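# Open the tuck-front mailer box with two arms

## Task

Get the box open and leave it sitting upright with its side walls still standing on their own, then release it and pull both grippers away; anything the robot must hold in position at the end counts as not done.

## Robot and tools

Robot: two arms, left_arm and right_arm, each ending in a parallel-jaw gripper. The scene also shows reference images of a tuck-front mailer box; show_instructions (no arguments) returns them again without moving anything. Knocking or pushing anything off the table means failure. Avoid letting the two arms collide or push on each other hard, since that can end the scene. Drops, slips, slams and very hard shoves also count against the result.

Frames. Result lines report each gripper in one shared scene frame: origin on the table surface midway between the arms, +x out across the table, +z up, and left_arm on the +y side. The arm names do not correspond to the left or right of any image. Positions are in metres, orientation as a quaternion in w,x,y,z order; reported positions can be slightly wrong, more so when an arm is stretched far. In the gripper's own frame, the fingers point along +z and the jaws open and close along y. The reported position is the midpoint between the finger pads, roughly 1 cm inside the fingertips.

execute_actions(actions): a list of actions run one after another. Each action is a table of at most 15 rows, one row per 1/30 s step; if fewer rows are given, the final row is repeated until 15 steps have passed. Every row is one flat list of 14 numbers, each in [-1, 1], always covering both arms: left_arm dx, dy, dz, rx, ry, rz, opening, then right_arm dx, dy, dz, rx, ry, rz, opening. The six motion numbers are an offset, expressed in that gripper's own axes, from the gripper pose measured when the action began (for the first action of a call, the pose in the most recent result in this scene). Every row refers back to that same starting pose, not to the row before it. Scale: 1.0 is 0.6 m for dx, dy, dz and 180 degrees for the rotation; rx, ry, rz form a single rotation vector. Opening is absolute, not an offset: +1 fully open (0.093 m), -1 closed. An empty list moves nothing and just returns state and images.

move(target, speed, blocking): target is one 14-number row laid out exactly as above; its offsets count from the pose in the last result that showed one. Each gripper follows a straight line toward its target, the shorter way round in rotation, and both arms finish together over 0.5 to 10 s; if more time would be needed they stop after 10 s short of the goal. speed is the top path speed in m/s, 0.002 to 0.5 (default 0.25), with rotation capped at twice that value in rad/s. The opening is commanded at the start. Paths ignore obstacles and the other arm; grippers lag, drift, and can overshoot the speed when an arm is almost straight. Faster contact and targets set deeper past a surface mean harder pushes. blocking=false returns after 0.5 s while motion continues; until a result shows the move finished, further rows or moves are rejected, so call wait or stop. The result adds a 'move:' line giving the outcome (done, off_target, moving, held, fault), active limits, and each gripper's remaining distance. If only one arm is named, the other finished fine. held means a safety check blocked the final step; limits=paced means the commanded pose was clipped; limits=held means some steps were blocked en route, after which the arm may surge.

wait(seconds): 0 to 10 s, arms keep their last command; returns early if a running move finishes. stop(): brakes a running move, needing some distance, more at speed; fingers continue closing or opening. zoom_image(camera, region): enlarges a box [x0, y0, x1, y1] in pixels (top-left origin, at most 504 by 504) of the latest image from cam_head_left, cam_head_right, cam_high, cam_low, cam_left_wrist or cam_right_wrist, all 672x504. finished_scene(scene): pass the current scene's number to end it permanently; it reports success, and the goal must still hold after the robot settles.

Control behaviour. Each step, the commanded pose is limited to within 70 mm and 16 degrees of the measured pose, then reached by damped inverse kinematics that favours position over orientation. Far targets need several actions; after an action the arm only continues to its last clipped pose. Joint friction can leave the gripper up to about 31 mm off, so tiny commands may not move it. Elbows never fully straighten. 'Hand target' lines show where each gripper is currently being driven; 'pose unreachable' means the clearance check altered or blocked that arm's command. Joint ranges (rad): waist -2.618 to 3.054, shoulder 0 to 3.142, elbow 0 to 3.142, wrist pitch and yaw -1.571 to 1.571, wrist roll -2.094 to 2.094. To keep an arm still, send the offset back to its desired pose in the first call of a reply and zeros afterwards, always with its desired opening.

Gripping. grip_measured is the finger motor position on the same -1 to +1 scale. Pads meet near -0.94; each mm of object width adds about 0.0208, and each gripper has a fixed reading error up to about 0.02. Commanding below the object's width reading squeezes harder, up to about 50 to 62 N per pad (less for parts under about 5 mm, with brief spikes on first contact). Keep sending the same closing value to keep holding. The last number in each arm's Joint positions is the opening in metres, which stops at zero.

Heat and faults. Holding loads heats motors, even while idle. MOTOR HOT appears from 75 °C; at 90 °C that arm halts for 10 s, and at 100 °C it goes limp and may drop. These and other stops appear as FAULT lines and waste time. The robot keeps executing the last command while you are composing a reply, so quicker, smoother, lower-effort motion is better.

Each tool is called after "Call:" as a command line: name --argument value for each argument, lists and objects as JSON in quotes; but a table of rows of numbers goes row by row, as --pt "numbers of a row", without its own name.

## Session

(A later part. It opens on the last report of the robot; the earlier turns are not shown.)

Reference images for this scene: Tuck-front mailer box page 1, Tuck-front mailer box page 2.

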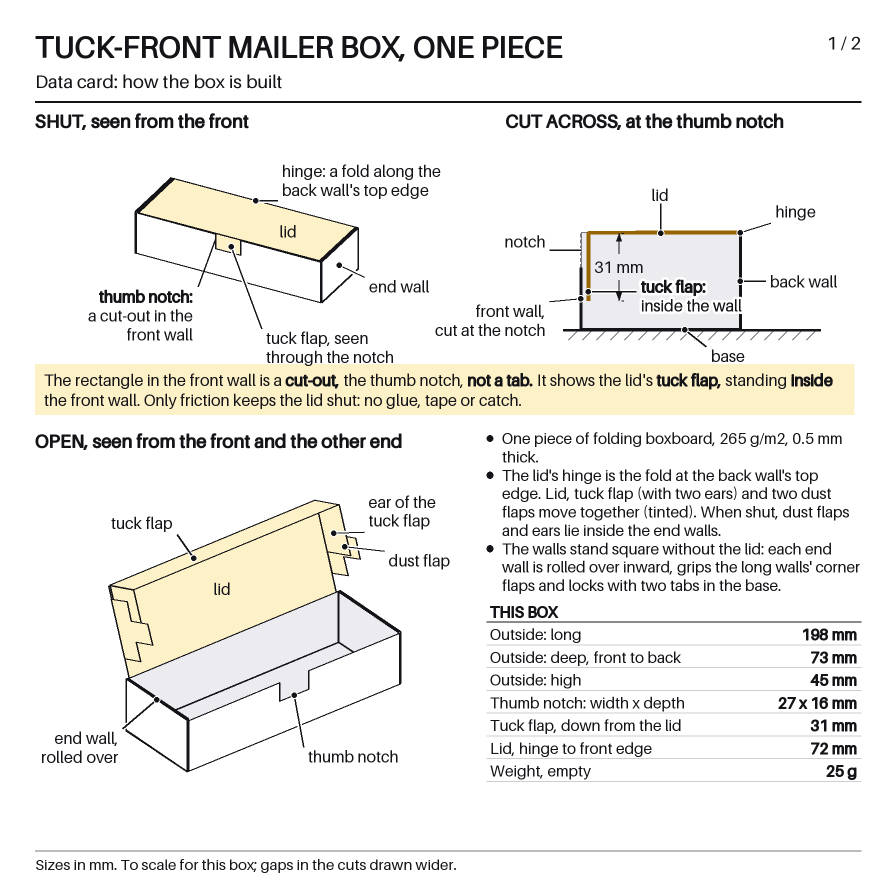

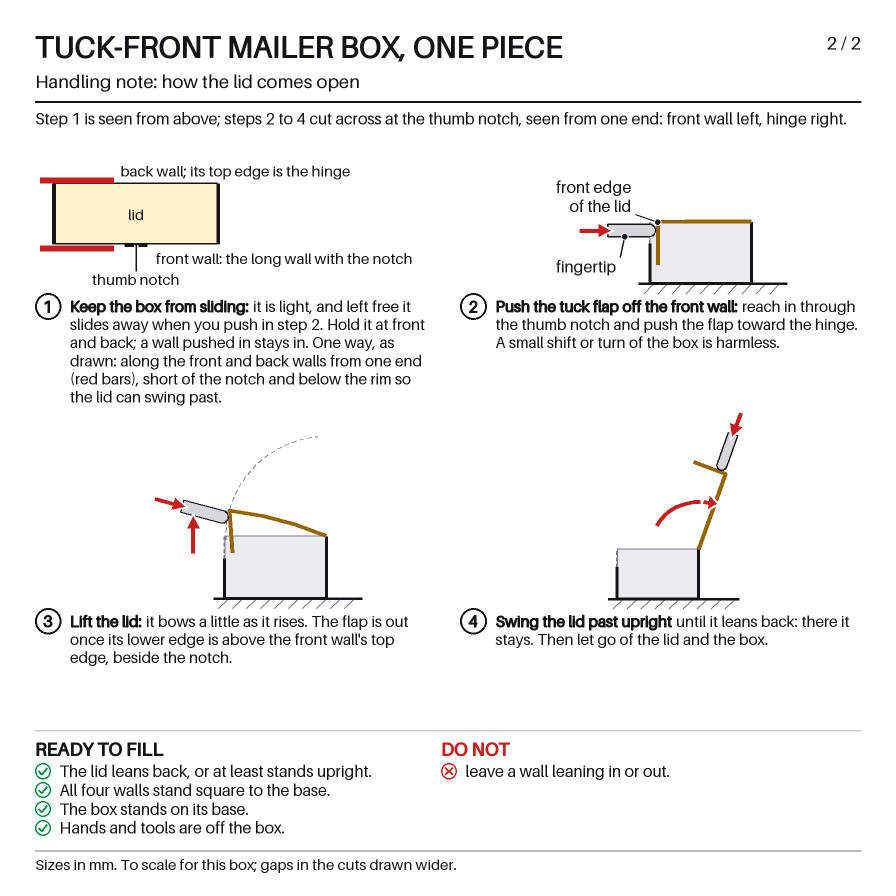

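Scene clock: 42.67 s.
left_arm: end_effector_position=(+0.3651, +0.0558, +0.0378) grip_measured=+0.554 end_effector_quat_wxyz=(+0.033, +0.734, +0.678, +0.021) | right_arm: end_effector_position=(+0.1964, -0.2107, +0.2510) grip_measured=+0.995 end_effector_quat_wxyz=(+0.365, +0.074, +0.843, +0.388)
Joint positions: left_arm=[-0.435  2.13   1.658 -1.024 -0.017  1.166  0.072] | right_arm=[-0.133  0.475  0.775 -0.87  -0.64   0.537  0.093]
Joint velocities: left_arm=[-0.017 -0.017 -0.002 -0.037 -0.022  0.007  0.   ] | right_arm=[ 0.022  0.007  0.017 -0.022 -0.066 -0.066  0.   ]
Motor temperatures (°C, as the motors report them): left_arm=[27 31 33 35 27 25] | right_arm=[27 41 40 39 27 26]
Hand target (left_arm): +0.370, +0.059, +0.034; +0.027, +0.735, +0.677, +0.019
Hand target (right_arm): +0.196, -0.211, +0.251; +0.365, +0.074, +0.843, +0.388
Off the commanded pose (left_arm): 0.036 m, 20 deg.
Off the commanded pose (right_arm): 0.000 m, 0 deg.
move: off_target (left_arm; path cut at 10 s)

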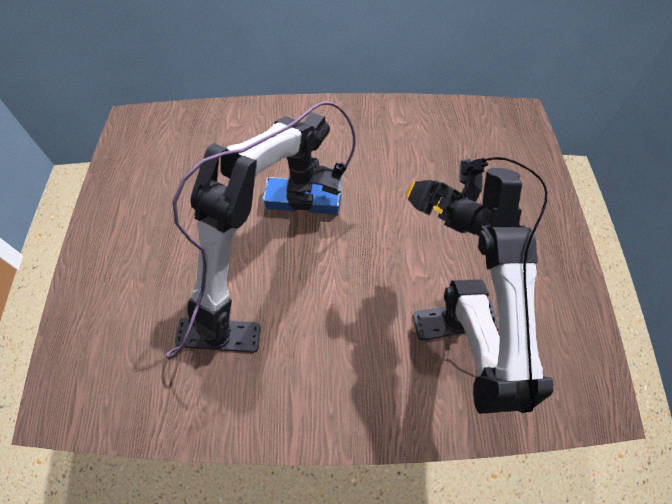

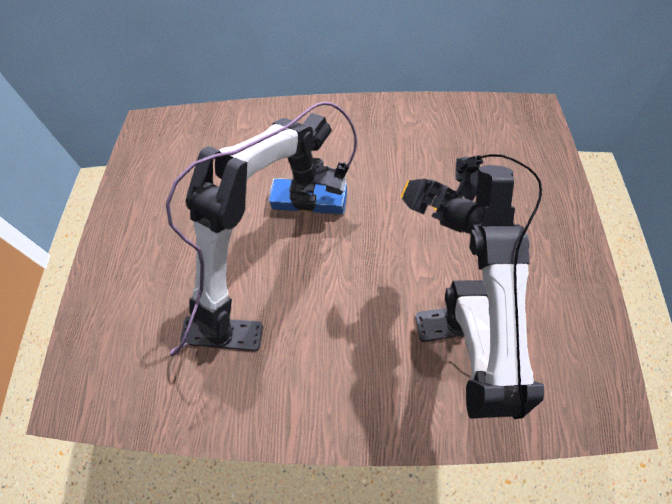

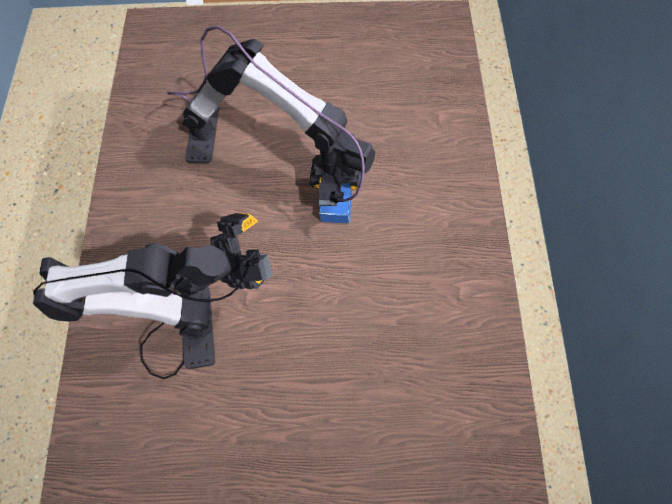

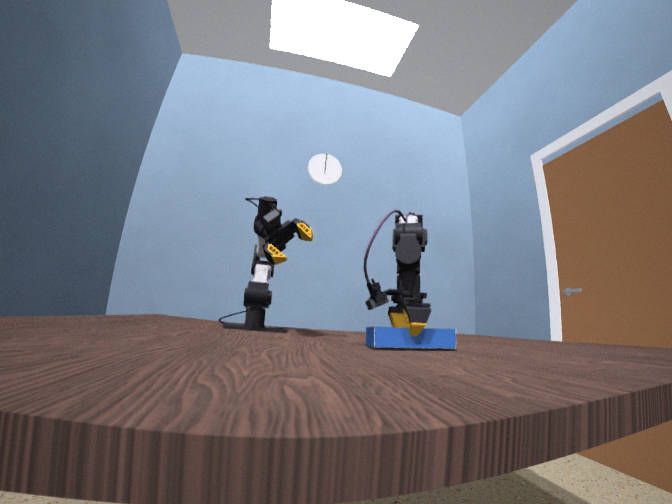

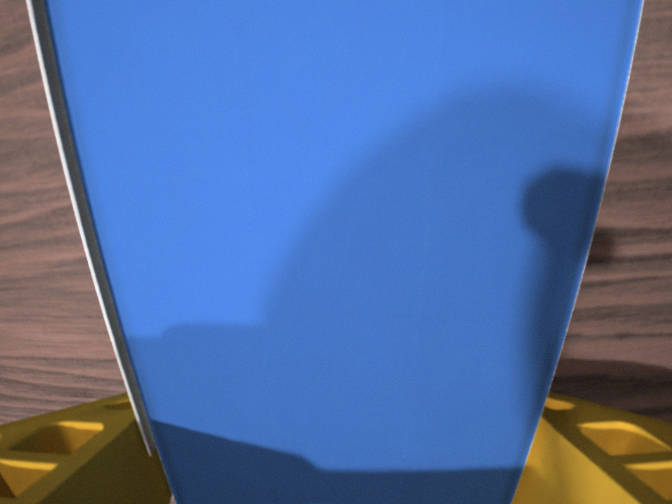

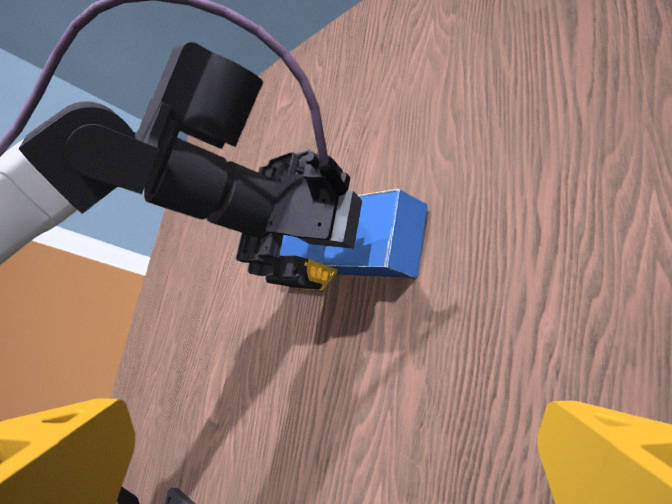

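Call:
move --target '[0,0.075,0.015,0,0,0.14,0.55,0,0,0,0,0,0,1]' --speed 0.12

Call:
execute_actions --actions '[[[0,0,0,0,0,0,1,0,0,0,0,0,0,1]]]'

Call:
move --target '[0,0,-0.1,0,0,0,1,0,0,0,0,0,0,1]' --speed 0.1

Call:
move --target '[0,0,0,0,0,-0.5,1,0,0,0,0,0,0,1]' --speed 0.4

Call:
move --target '[0,0,0,0,0,-0.5,1,0,0,0,0,0,0,1]' --speed 0.4

Scene clock: 47.90 s.
left_arm: end_effector_position=(+0.4057, +0.0476, +0.0385) grip_measured=+0.554 end_effector_quat_wxyz=(+0.032, +0.864, +0.501, +0.030) | right_arm: end_effector_position=(+0.1964, -0.2107, +0.2510) grip_measured=+0.995 end_effector_quat_wxyz=(+0.365, +0.074, +0.843, +0.388)
Joint positions: left_arm=[-0.409  2.283  1.91  -1.111 -0.014  1.631  0.072] | right_arm=[-0.133  0.475  0.775 -0.87  -0.64   0.537  0.093]
Joint velocities: left_arm=[-0.002  0.027 -0.002 -0.125 -0.022  0.11  -0.001] | right_arm=[-0.002  0.002 -0.027  0.007 -0.051 -0.066  0.001]
Motor temperatures (°C, as the motors report them): left_arm=[27 32 33 35 27 25] | right_arm=[27 40 40 39 27 26]
Hand target (left_arm): +0.410, +0.051, +0.032; +0.028, +0.865, +0.501, +0.027
Hand target (right_arm): +0.196, -0.211, +0.251; +0.365, +0.074, +0.843, +0.388
Off the commanded pose (left_arm): 0.009 m, 1 deg.
Off the commanded pose (right_arm): 0.000 m, 0 deg.
move: done

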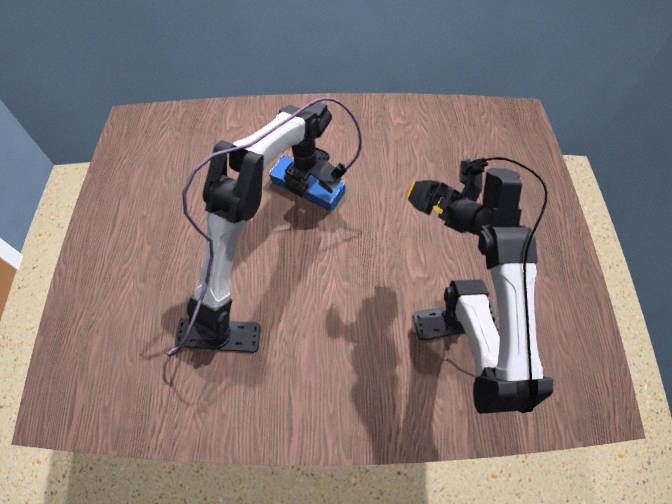

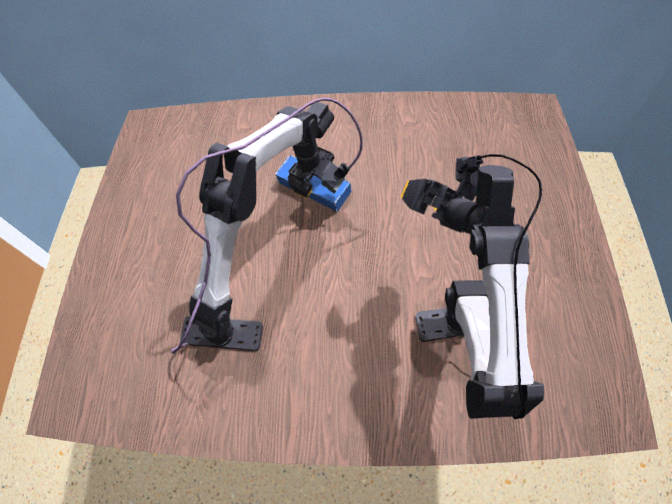

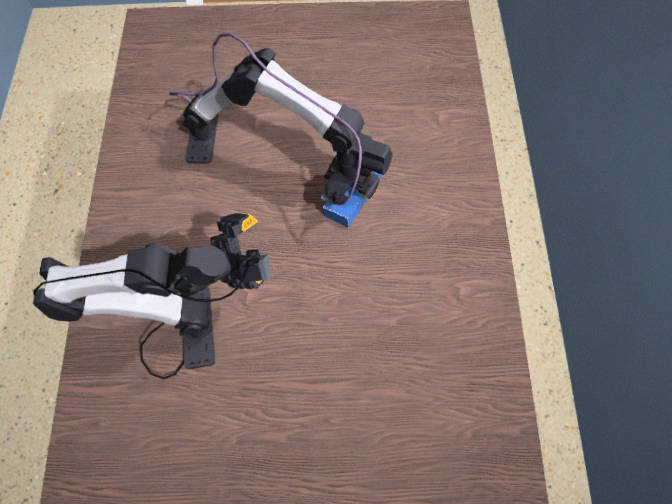

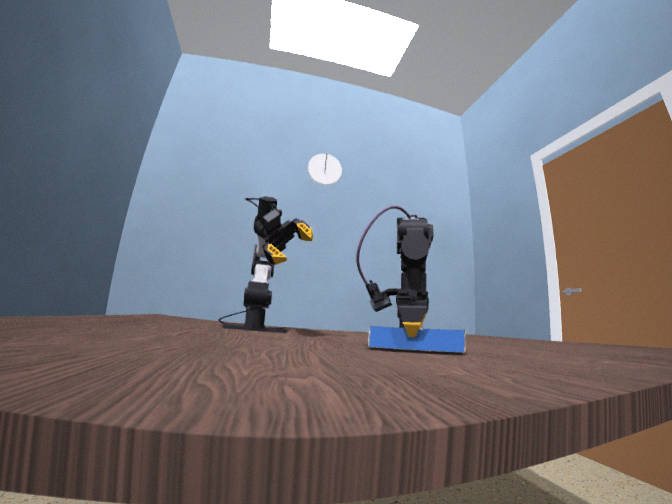

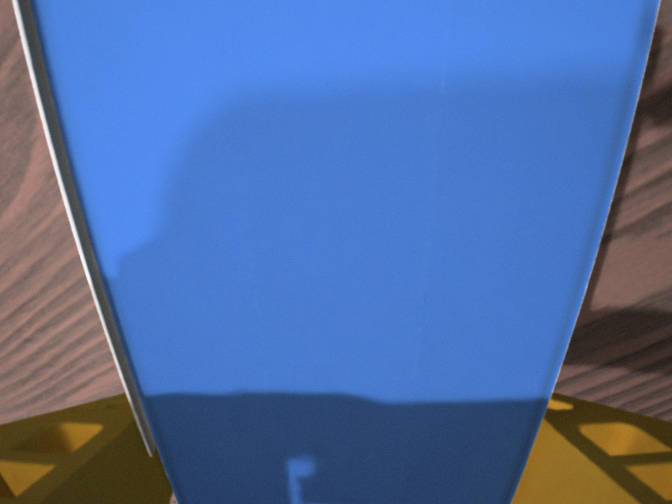

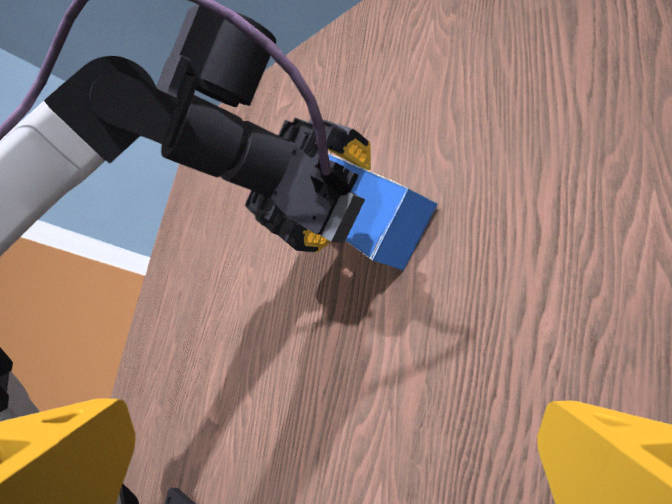

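Scene clock: 48.40 s.
left_arm: end_effector_position=(+0.4056, +0.0476, +0.0385) grip_measured=+0.995 end_effector_quat_wxyz=(+0.032, +0.864, +0.501, +0.030) | right_arm: end_effector_position=(+0.1964, -0.2107, +0.2510) grip_measured=+0.995 end_effector_quat_wxyz=(+0.365, +0.074, +0.843, +0.388)
Joint positions: left_arm=[-0.409  2.283  1.91  -1.111 -0.014  1.631  0.093] | right_arm=[-0.133  0.475  0.775 -0.87  -0.64   0.537  0.093]
Joint velocities: left_arm=[ 0.002  0.002 -0.007 -0.022 -0.022  0.022 -0.   ] | right_arm=[-0.002 -0.002 -0.012  0.037  0.022 -0.037  0.   ]
Motor temperatures (°C, as the motors report them): left_arm=[27 32 33 35 27 25] | right_arm=[27 40 40 39 27 26]
Hand target (left_arm): +0.406, +0.048, +0.038; +0.032, +0.864, +0.501, +0.030
Hand target (right_arm): +0.196, -0.211, +0.251; +0.365, +0.074, +0.843, +0.388
Off the commanded pose (left_arm): 0.000 m, 0 deg.
Off the commanded pose (right_arm): 0.000 m, 0 deg.

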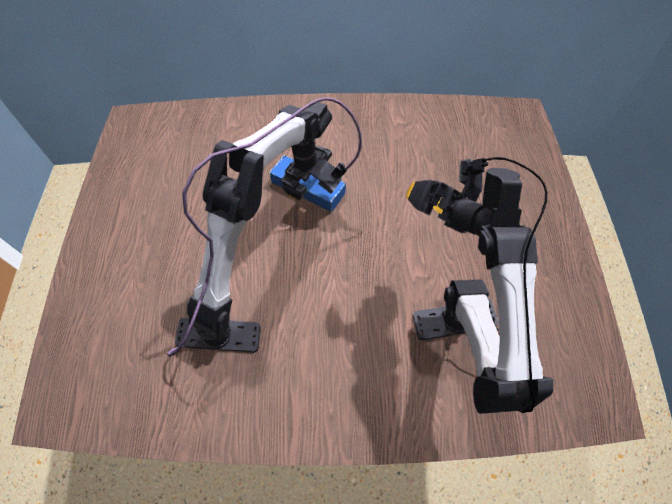

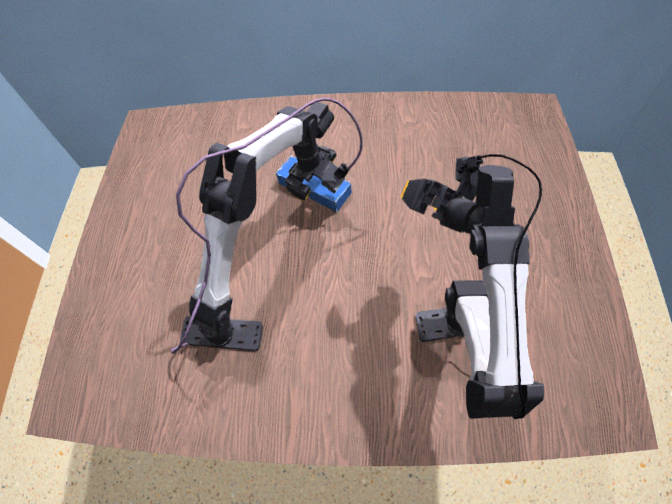

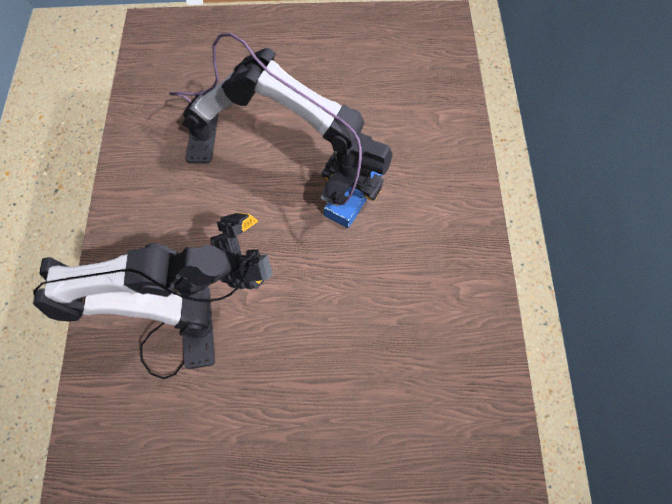

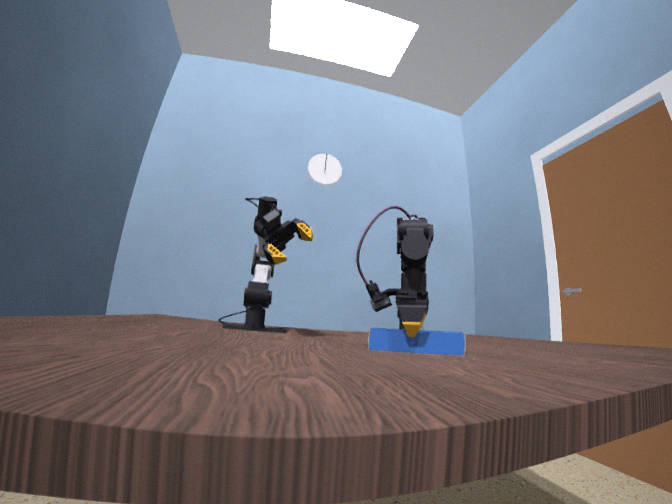

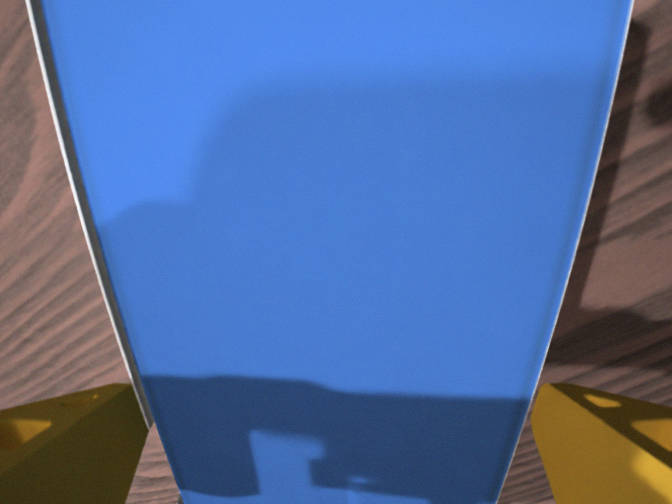

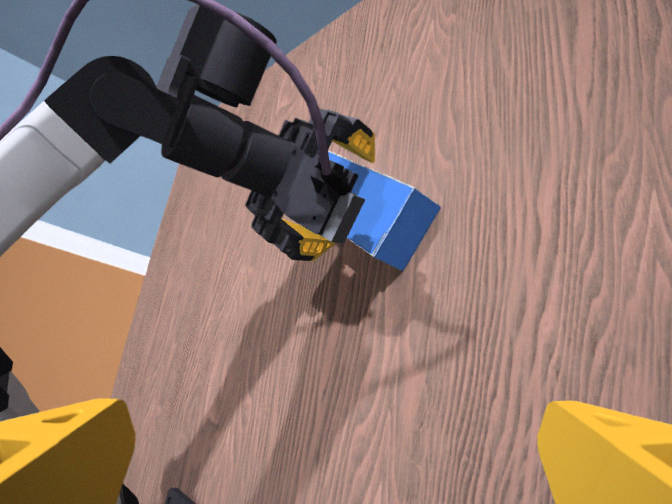

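Scene clock: 49.60 s.
left_arm: end_effector_position=(+0.3978, +0.0515, +0.0854) grip_measured=+0.995 end_effector_quat_wxyz=(+0.021, +0.865, +0.502, +0.022) | right_arm: end_effector_position=(+0.1964, -0.2107, +0.2510) grip_measured=+0.995 end_effector_quat_wxyz=(+0.365, +0.074, +0.843, +0.388)
Joint positions: left_arm=[-0.409  2.264  2.067 -1.315 -0.014  1.631  0.093] | right_arm=[-0.133  0.475  0.775 -0.87  -0.64   0.537  0.093]
Joint velocities: left_arm=[ 0.002 -0.002 -0.012 -0.022  0.007 -0.007  0.   ] | right_arm=[ 0.002 -0.007  0.012 -0.037 -0.007  0.022 -0.001]
Motor temperatures (°C, as the motors report them): left_arm=[27 32 34 35 27 25] | right_arm=[27 40 40 39 27 26]
Hand target (left_arm): +0.401, +0.050, +0.098; +0.032, +0.864, +0.501, +0.030
Hand target (right_arm): +0.196, -0.211, +0.251; +0.365, +0.074, +0.843, +0.388
Off the commanded pose (left_arm): 0.013 m, 2 deg.
Off the commanded pose (right_arm): 0.000 m, 0 deg.
move: off_target (left_arm)

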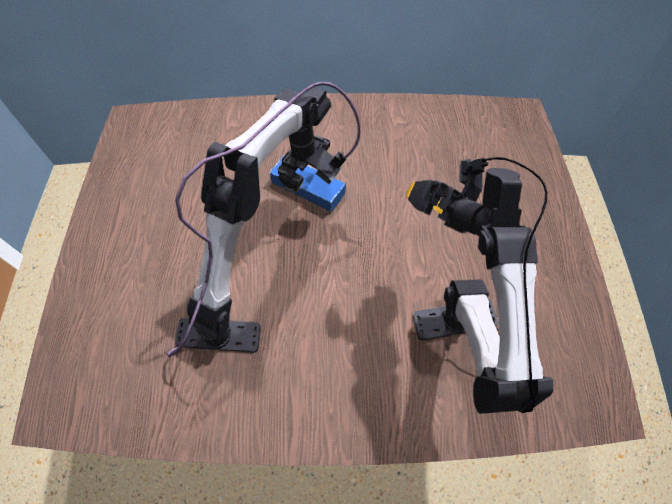

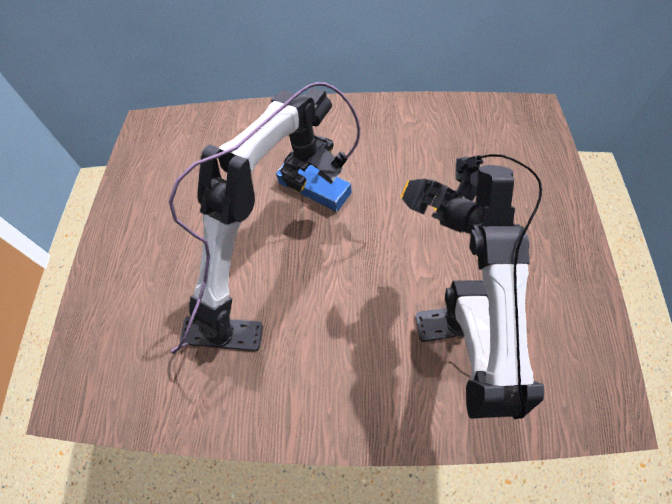

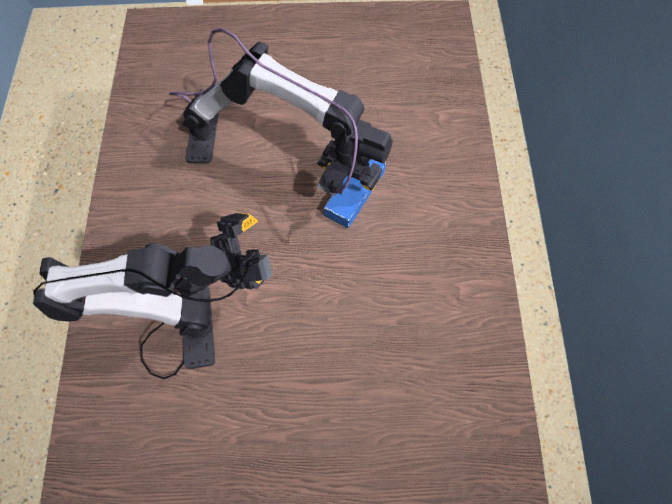

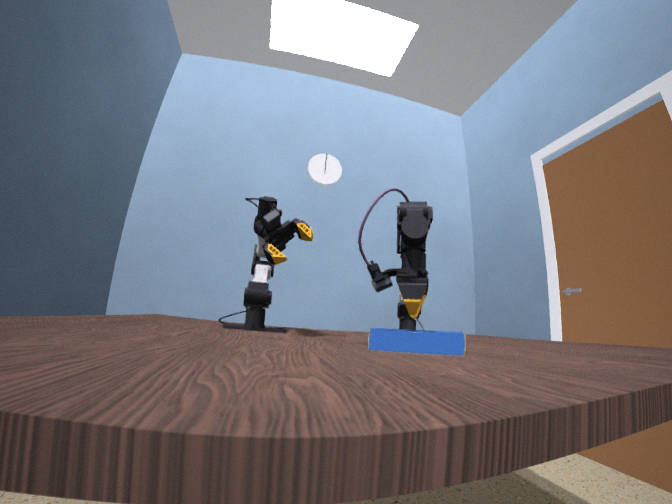

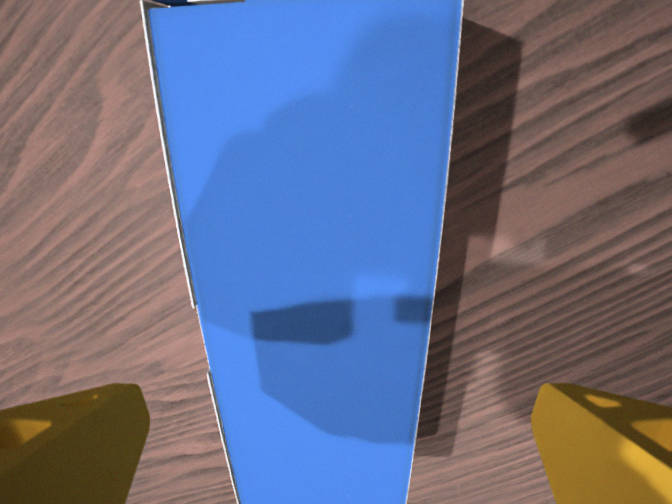

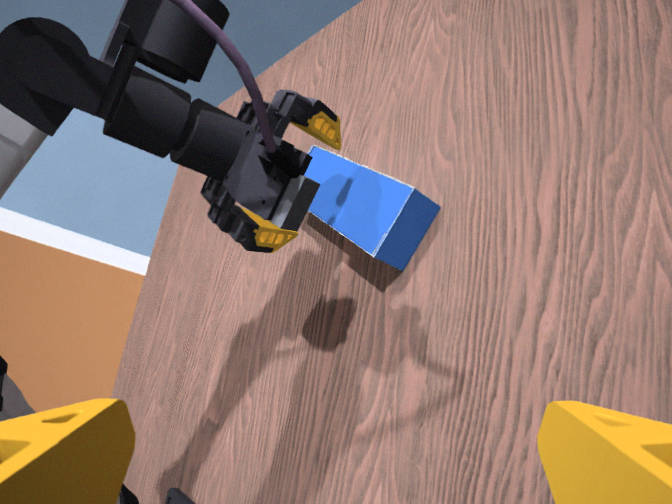

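Scene clock: 52.23 s.
left_arm: end_effector_position=(+0.3978, +0.0515, +0.0854) grip_measured=+0.995 end_effector_quat_wxyz=(+0.030, +0.262, +0.965, +0.001) | right_arm: end_effector_position=(+0.1964, -0.2107, +0.2510) grip_measured=+0.995 end_effector_quat_wxyz=(+0.365, +0.074, +0.843, +0.388)
Joint positions: left_arm=[-0.409  2.264  2.067 -1.315 -0.014  0.071  0.093] | right_arm=[-0.133  0.475  0.775 -0.87  -0.64   0.537  0.093]
Joint velocities: left_arm=[ 0.002  0.002 -0.017 -0.022  0.007 -0.037 -0.001] | right_arm=[-0.002 -0.007 -0.002 -0.037  0.022  0.007 -0.001]
Motor temperatures (°C, as the motors report them): left_arm=[27 33 34 35 27 25] | right_arm=[27 40 40 39 27 26]
Hand target (left_arm): +0.398, +0.052, +0.085; +0.030, +0.257, +0.966, +0.001
Hand target (right_arm): +0.196, -0.211, +0.251; +0.365, +0.074, +0.843, +0.388
Off the commanded pose (left_arm): 0.000 m, 1 deg.
Off the commanded pose (right_arm): 0.000 m, 0 deg.
move: done

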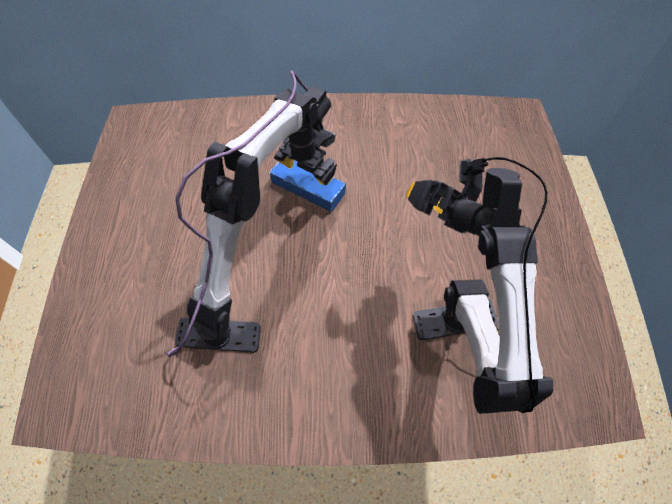

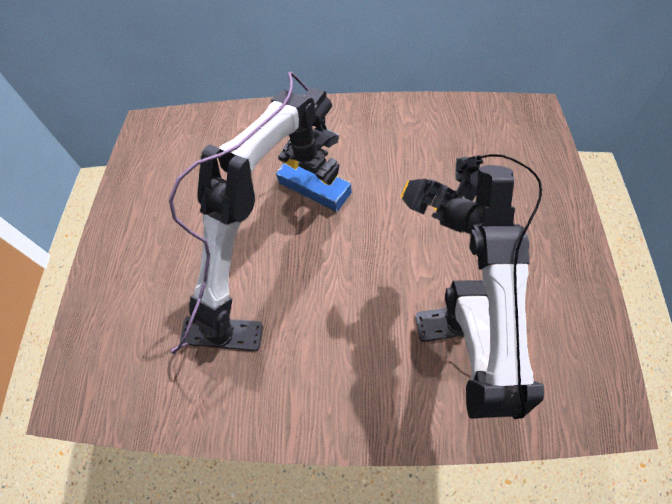

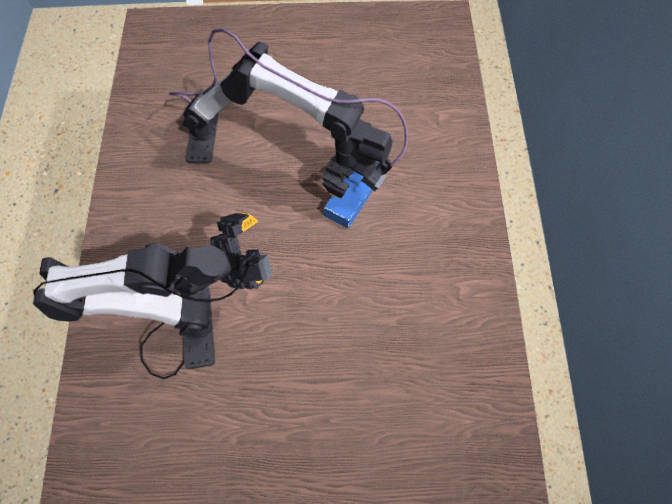

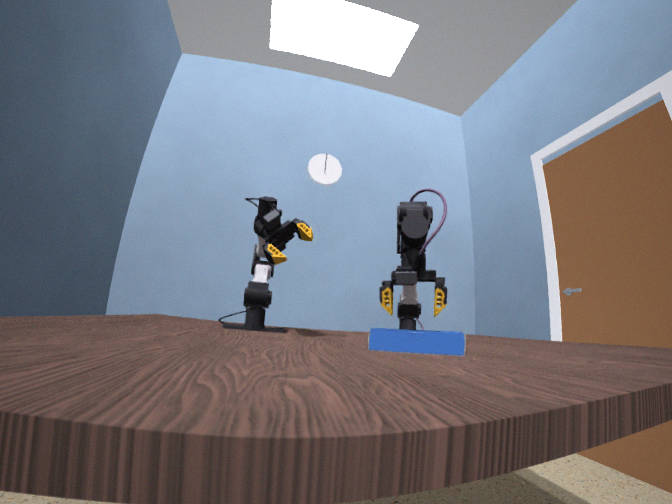

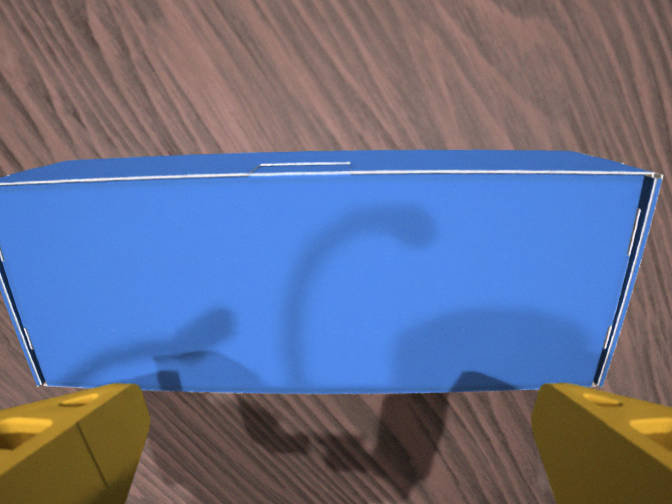

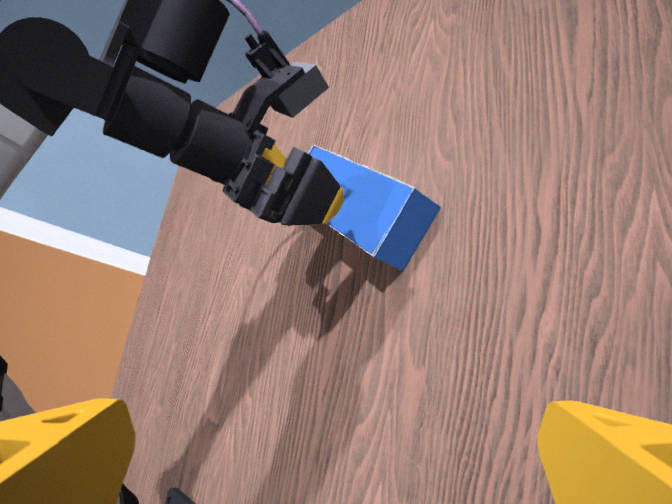

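Scene clock: 54.87 s.
left_arm: end_effector_position=(+0.3978, +0.0515, +0.0854) grip_measured=+0.996 end_effector_quat_wxyz=(+0.022, -0.492, +0.870, -0.020) | right_arm: end_effector_position=(+0.1964, -0.2107, +0.2510) grip_measured=+0.995 end_effector_quat_wxyz=(+0.365, +0.074, +0.843, +0.388)
Joint positions: left_arm=[-0.409  2.264  2.067 -1.315 -0.014 -1.488  0.093] | right_arm=[-0.133  0.475  0.775 -0.87  -0.64   0.537  0.093]
Joint velocities: left_arm=[-0.002  0.007 -0.007 -0.022  0.037 -0.007 -0.001] | right_arm=[-0.017  0.002 -0.007 -0.007 -0.007  0.022  0.   ]
Motor temperatures (°C, as the motors report them): left_arm=[27 34 34 35 27 25] | right_arm=[27 40 41 39 27 26]
Hand target (left_arm): +0.398, +0.052, +0.085; +0.022, -0.497, +0.867, -0.020
Hand target (right_arm): +0.196, -0.211, +0.251; +0.365, +0.074, +0.843, +0.388
Off the commanded pose (left_arm): 0.000 m, 1 deg.
Off the commanded pose (right_arm): 0.000 m, 0 deg.
move: done

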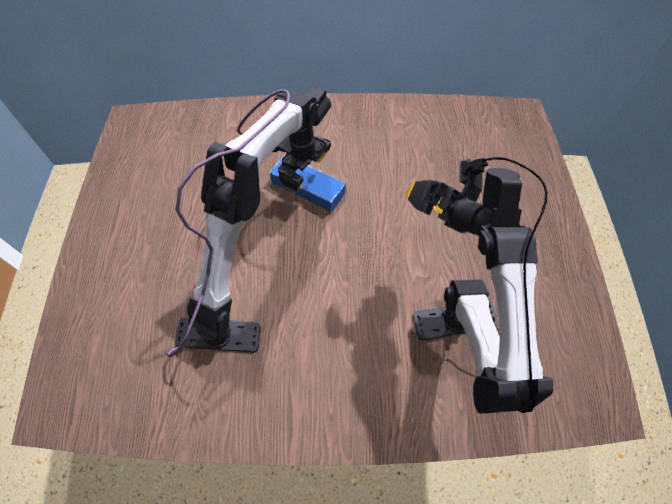

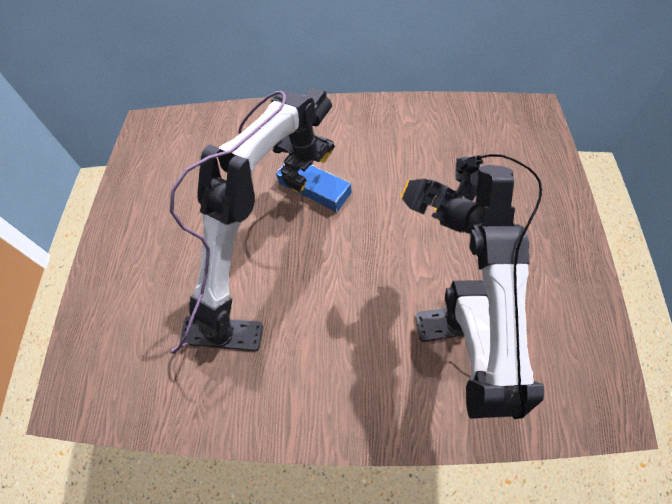

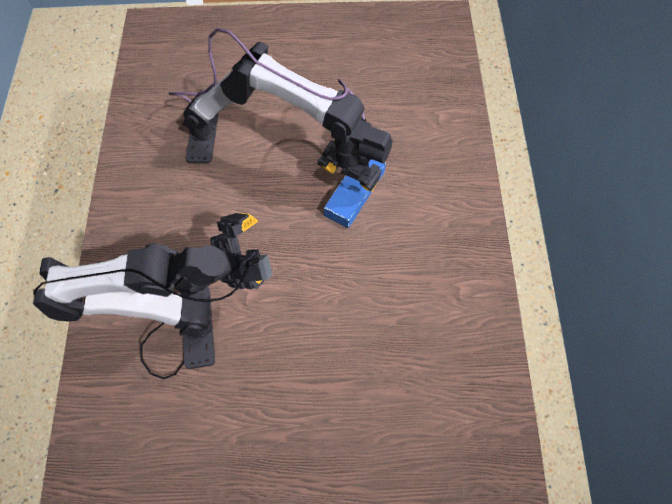

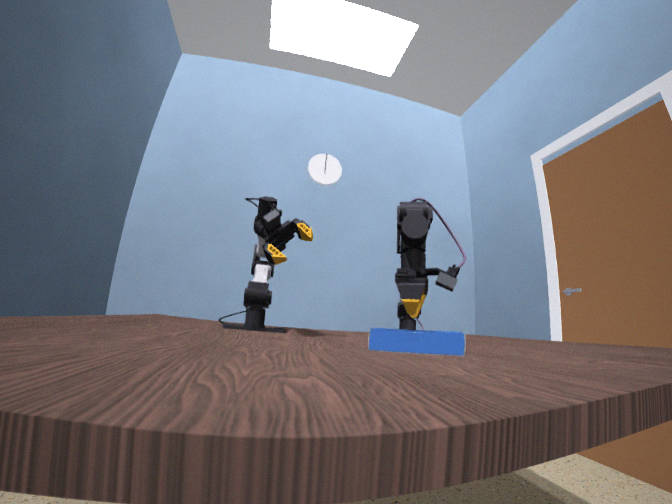

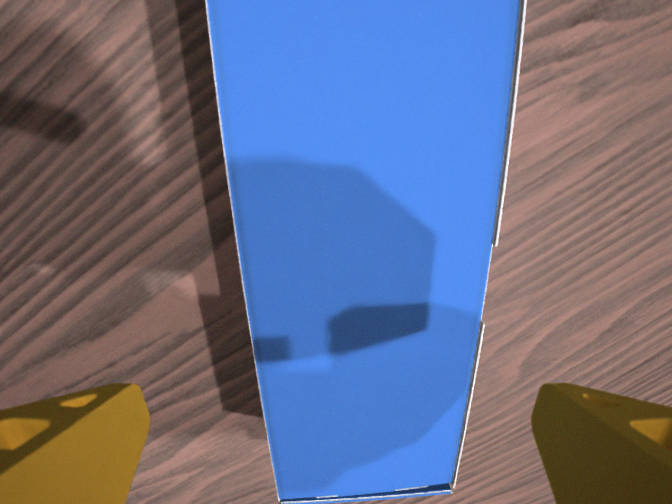

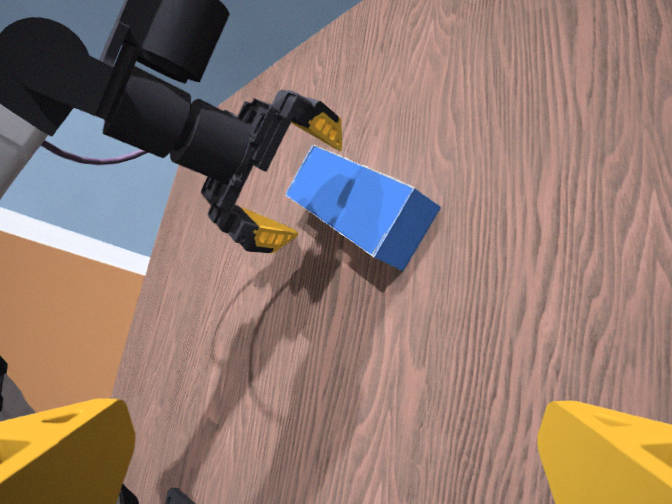

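Return to (.406,.048,.036).

Call:
move --target '[0,-0.016,0.1,0,0,-0.005,1,0,0,0,0,0,0,1]' --speed 0.05

Scene clock: 58.03 s.
left_arm: end_effector_position=(+0.4141, +0.0434, +0.0419) grip_measured=+0.996 end_effector_quat_wxyz=(+0.031, -0.496, +0.867, -0.034) | right_arm: end_effector_position=(+0.1964, -0.2107, +0.2510) grip_measured=+0.995 end_effector_quat_wxyz=(+0.365, +0.074, +0.843, +0.388)
Joint positions: left_arm=[-0.409  2.32   1.987 -1.146 -0.014 -1.498  0.093] | right_arm=[-0.133  0.475  0.775 -0.87  -0.64   0.537  0.093]
Joint velocities: left_arm=[-0.002 -0.002  0.007 -0.037 -0.037  0.007 -0.001] | right_arm=[ 0.002 -0.007  0.007 -0.007  0.051 -0.022  0.001]
Motor temperatures (°C, as the motors report them): left_arm=[27 35 34 35 27 25] | right_arm=[27 40 41 40 27 26]
Hand target (left_arm): +0.409, +0.045, +0.027; +0.022, -0.499, +0.866, -0.020
Hand target (right_arm): +0.196, -0.211, +0.251; +0.365, +0.074, +0.843, +0.388
Off the commanded pose (left_arm): 0.017 m, 2 deg.
Off the commanded pose (right_arm): 0.000 m, 0 deg.
move: off_target (left_arm)

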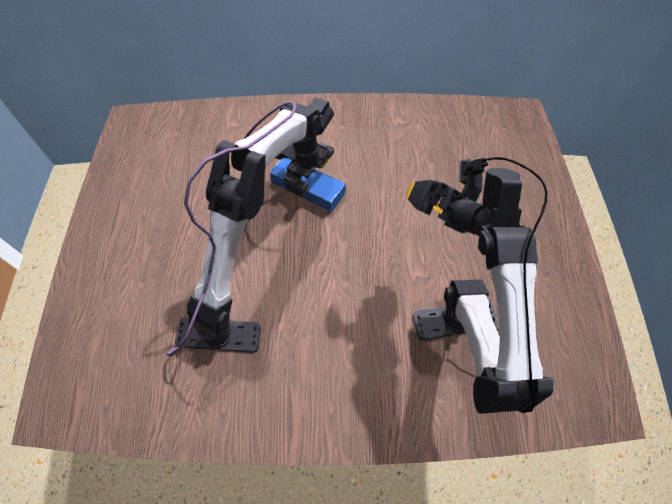

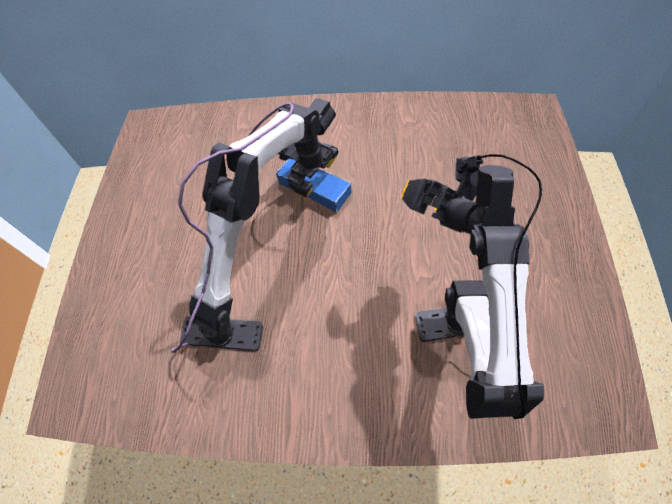

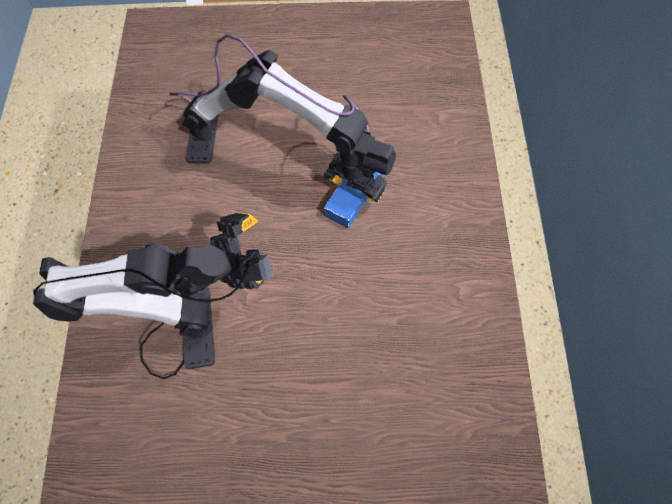

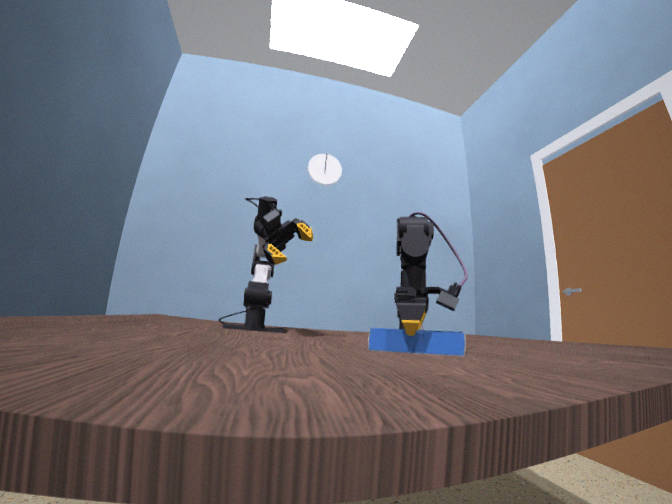

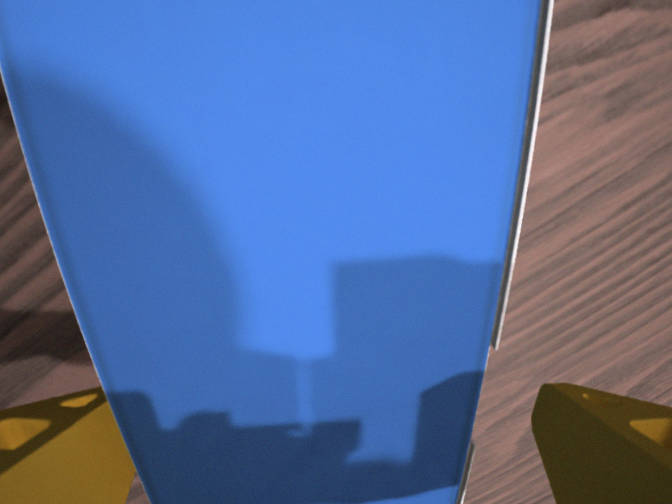

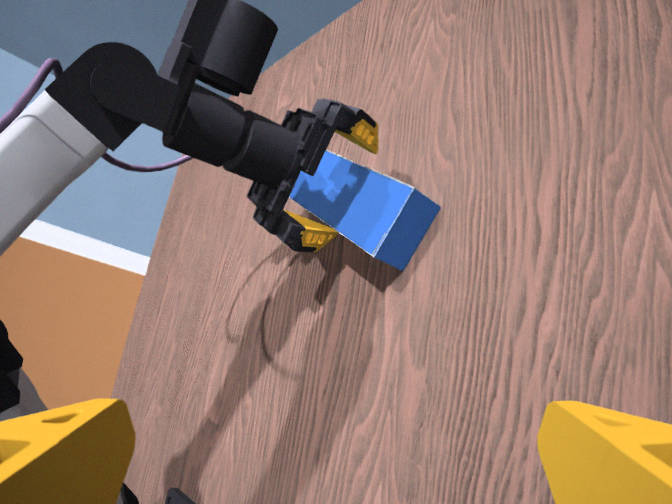

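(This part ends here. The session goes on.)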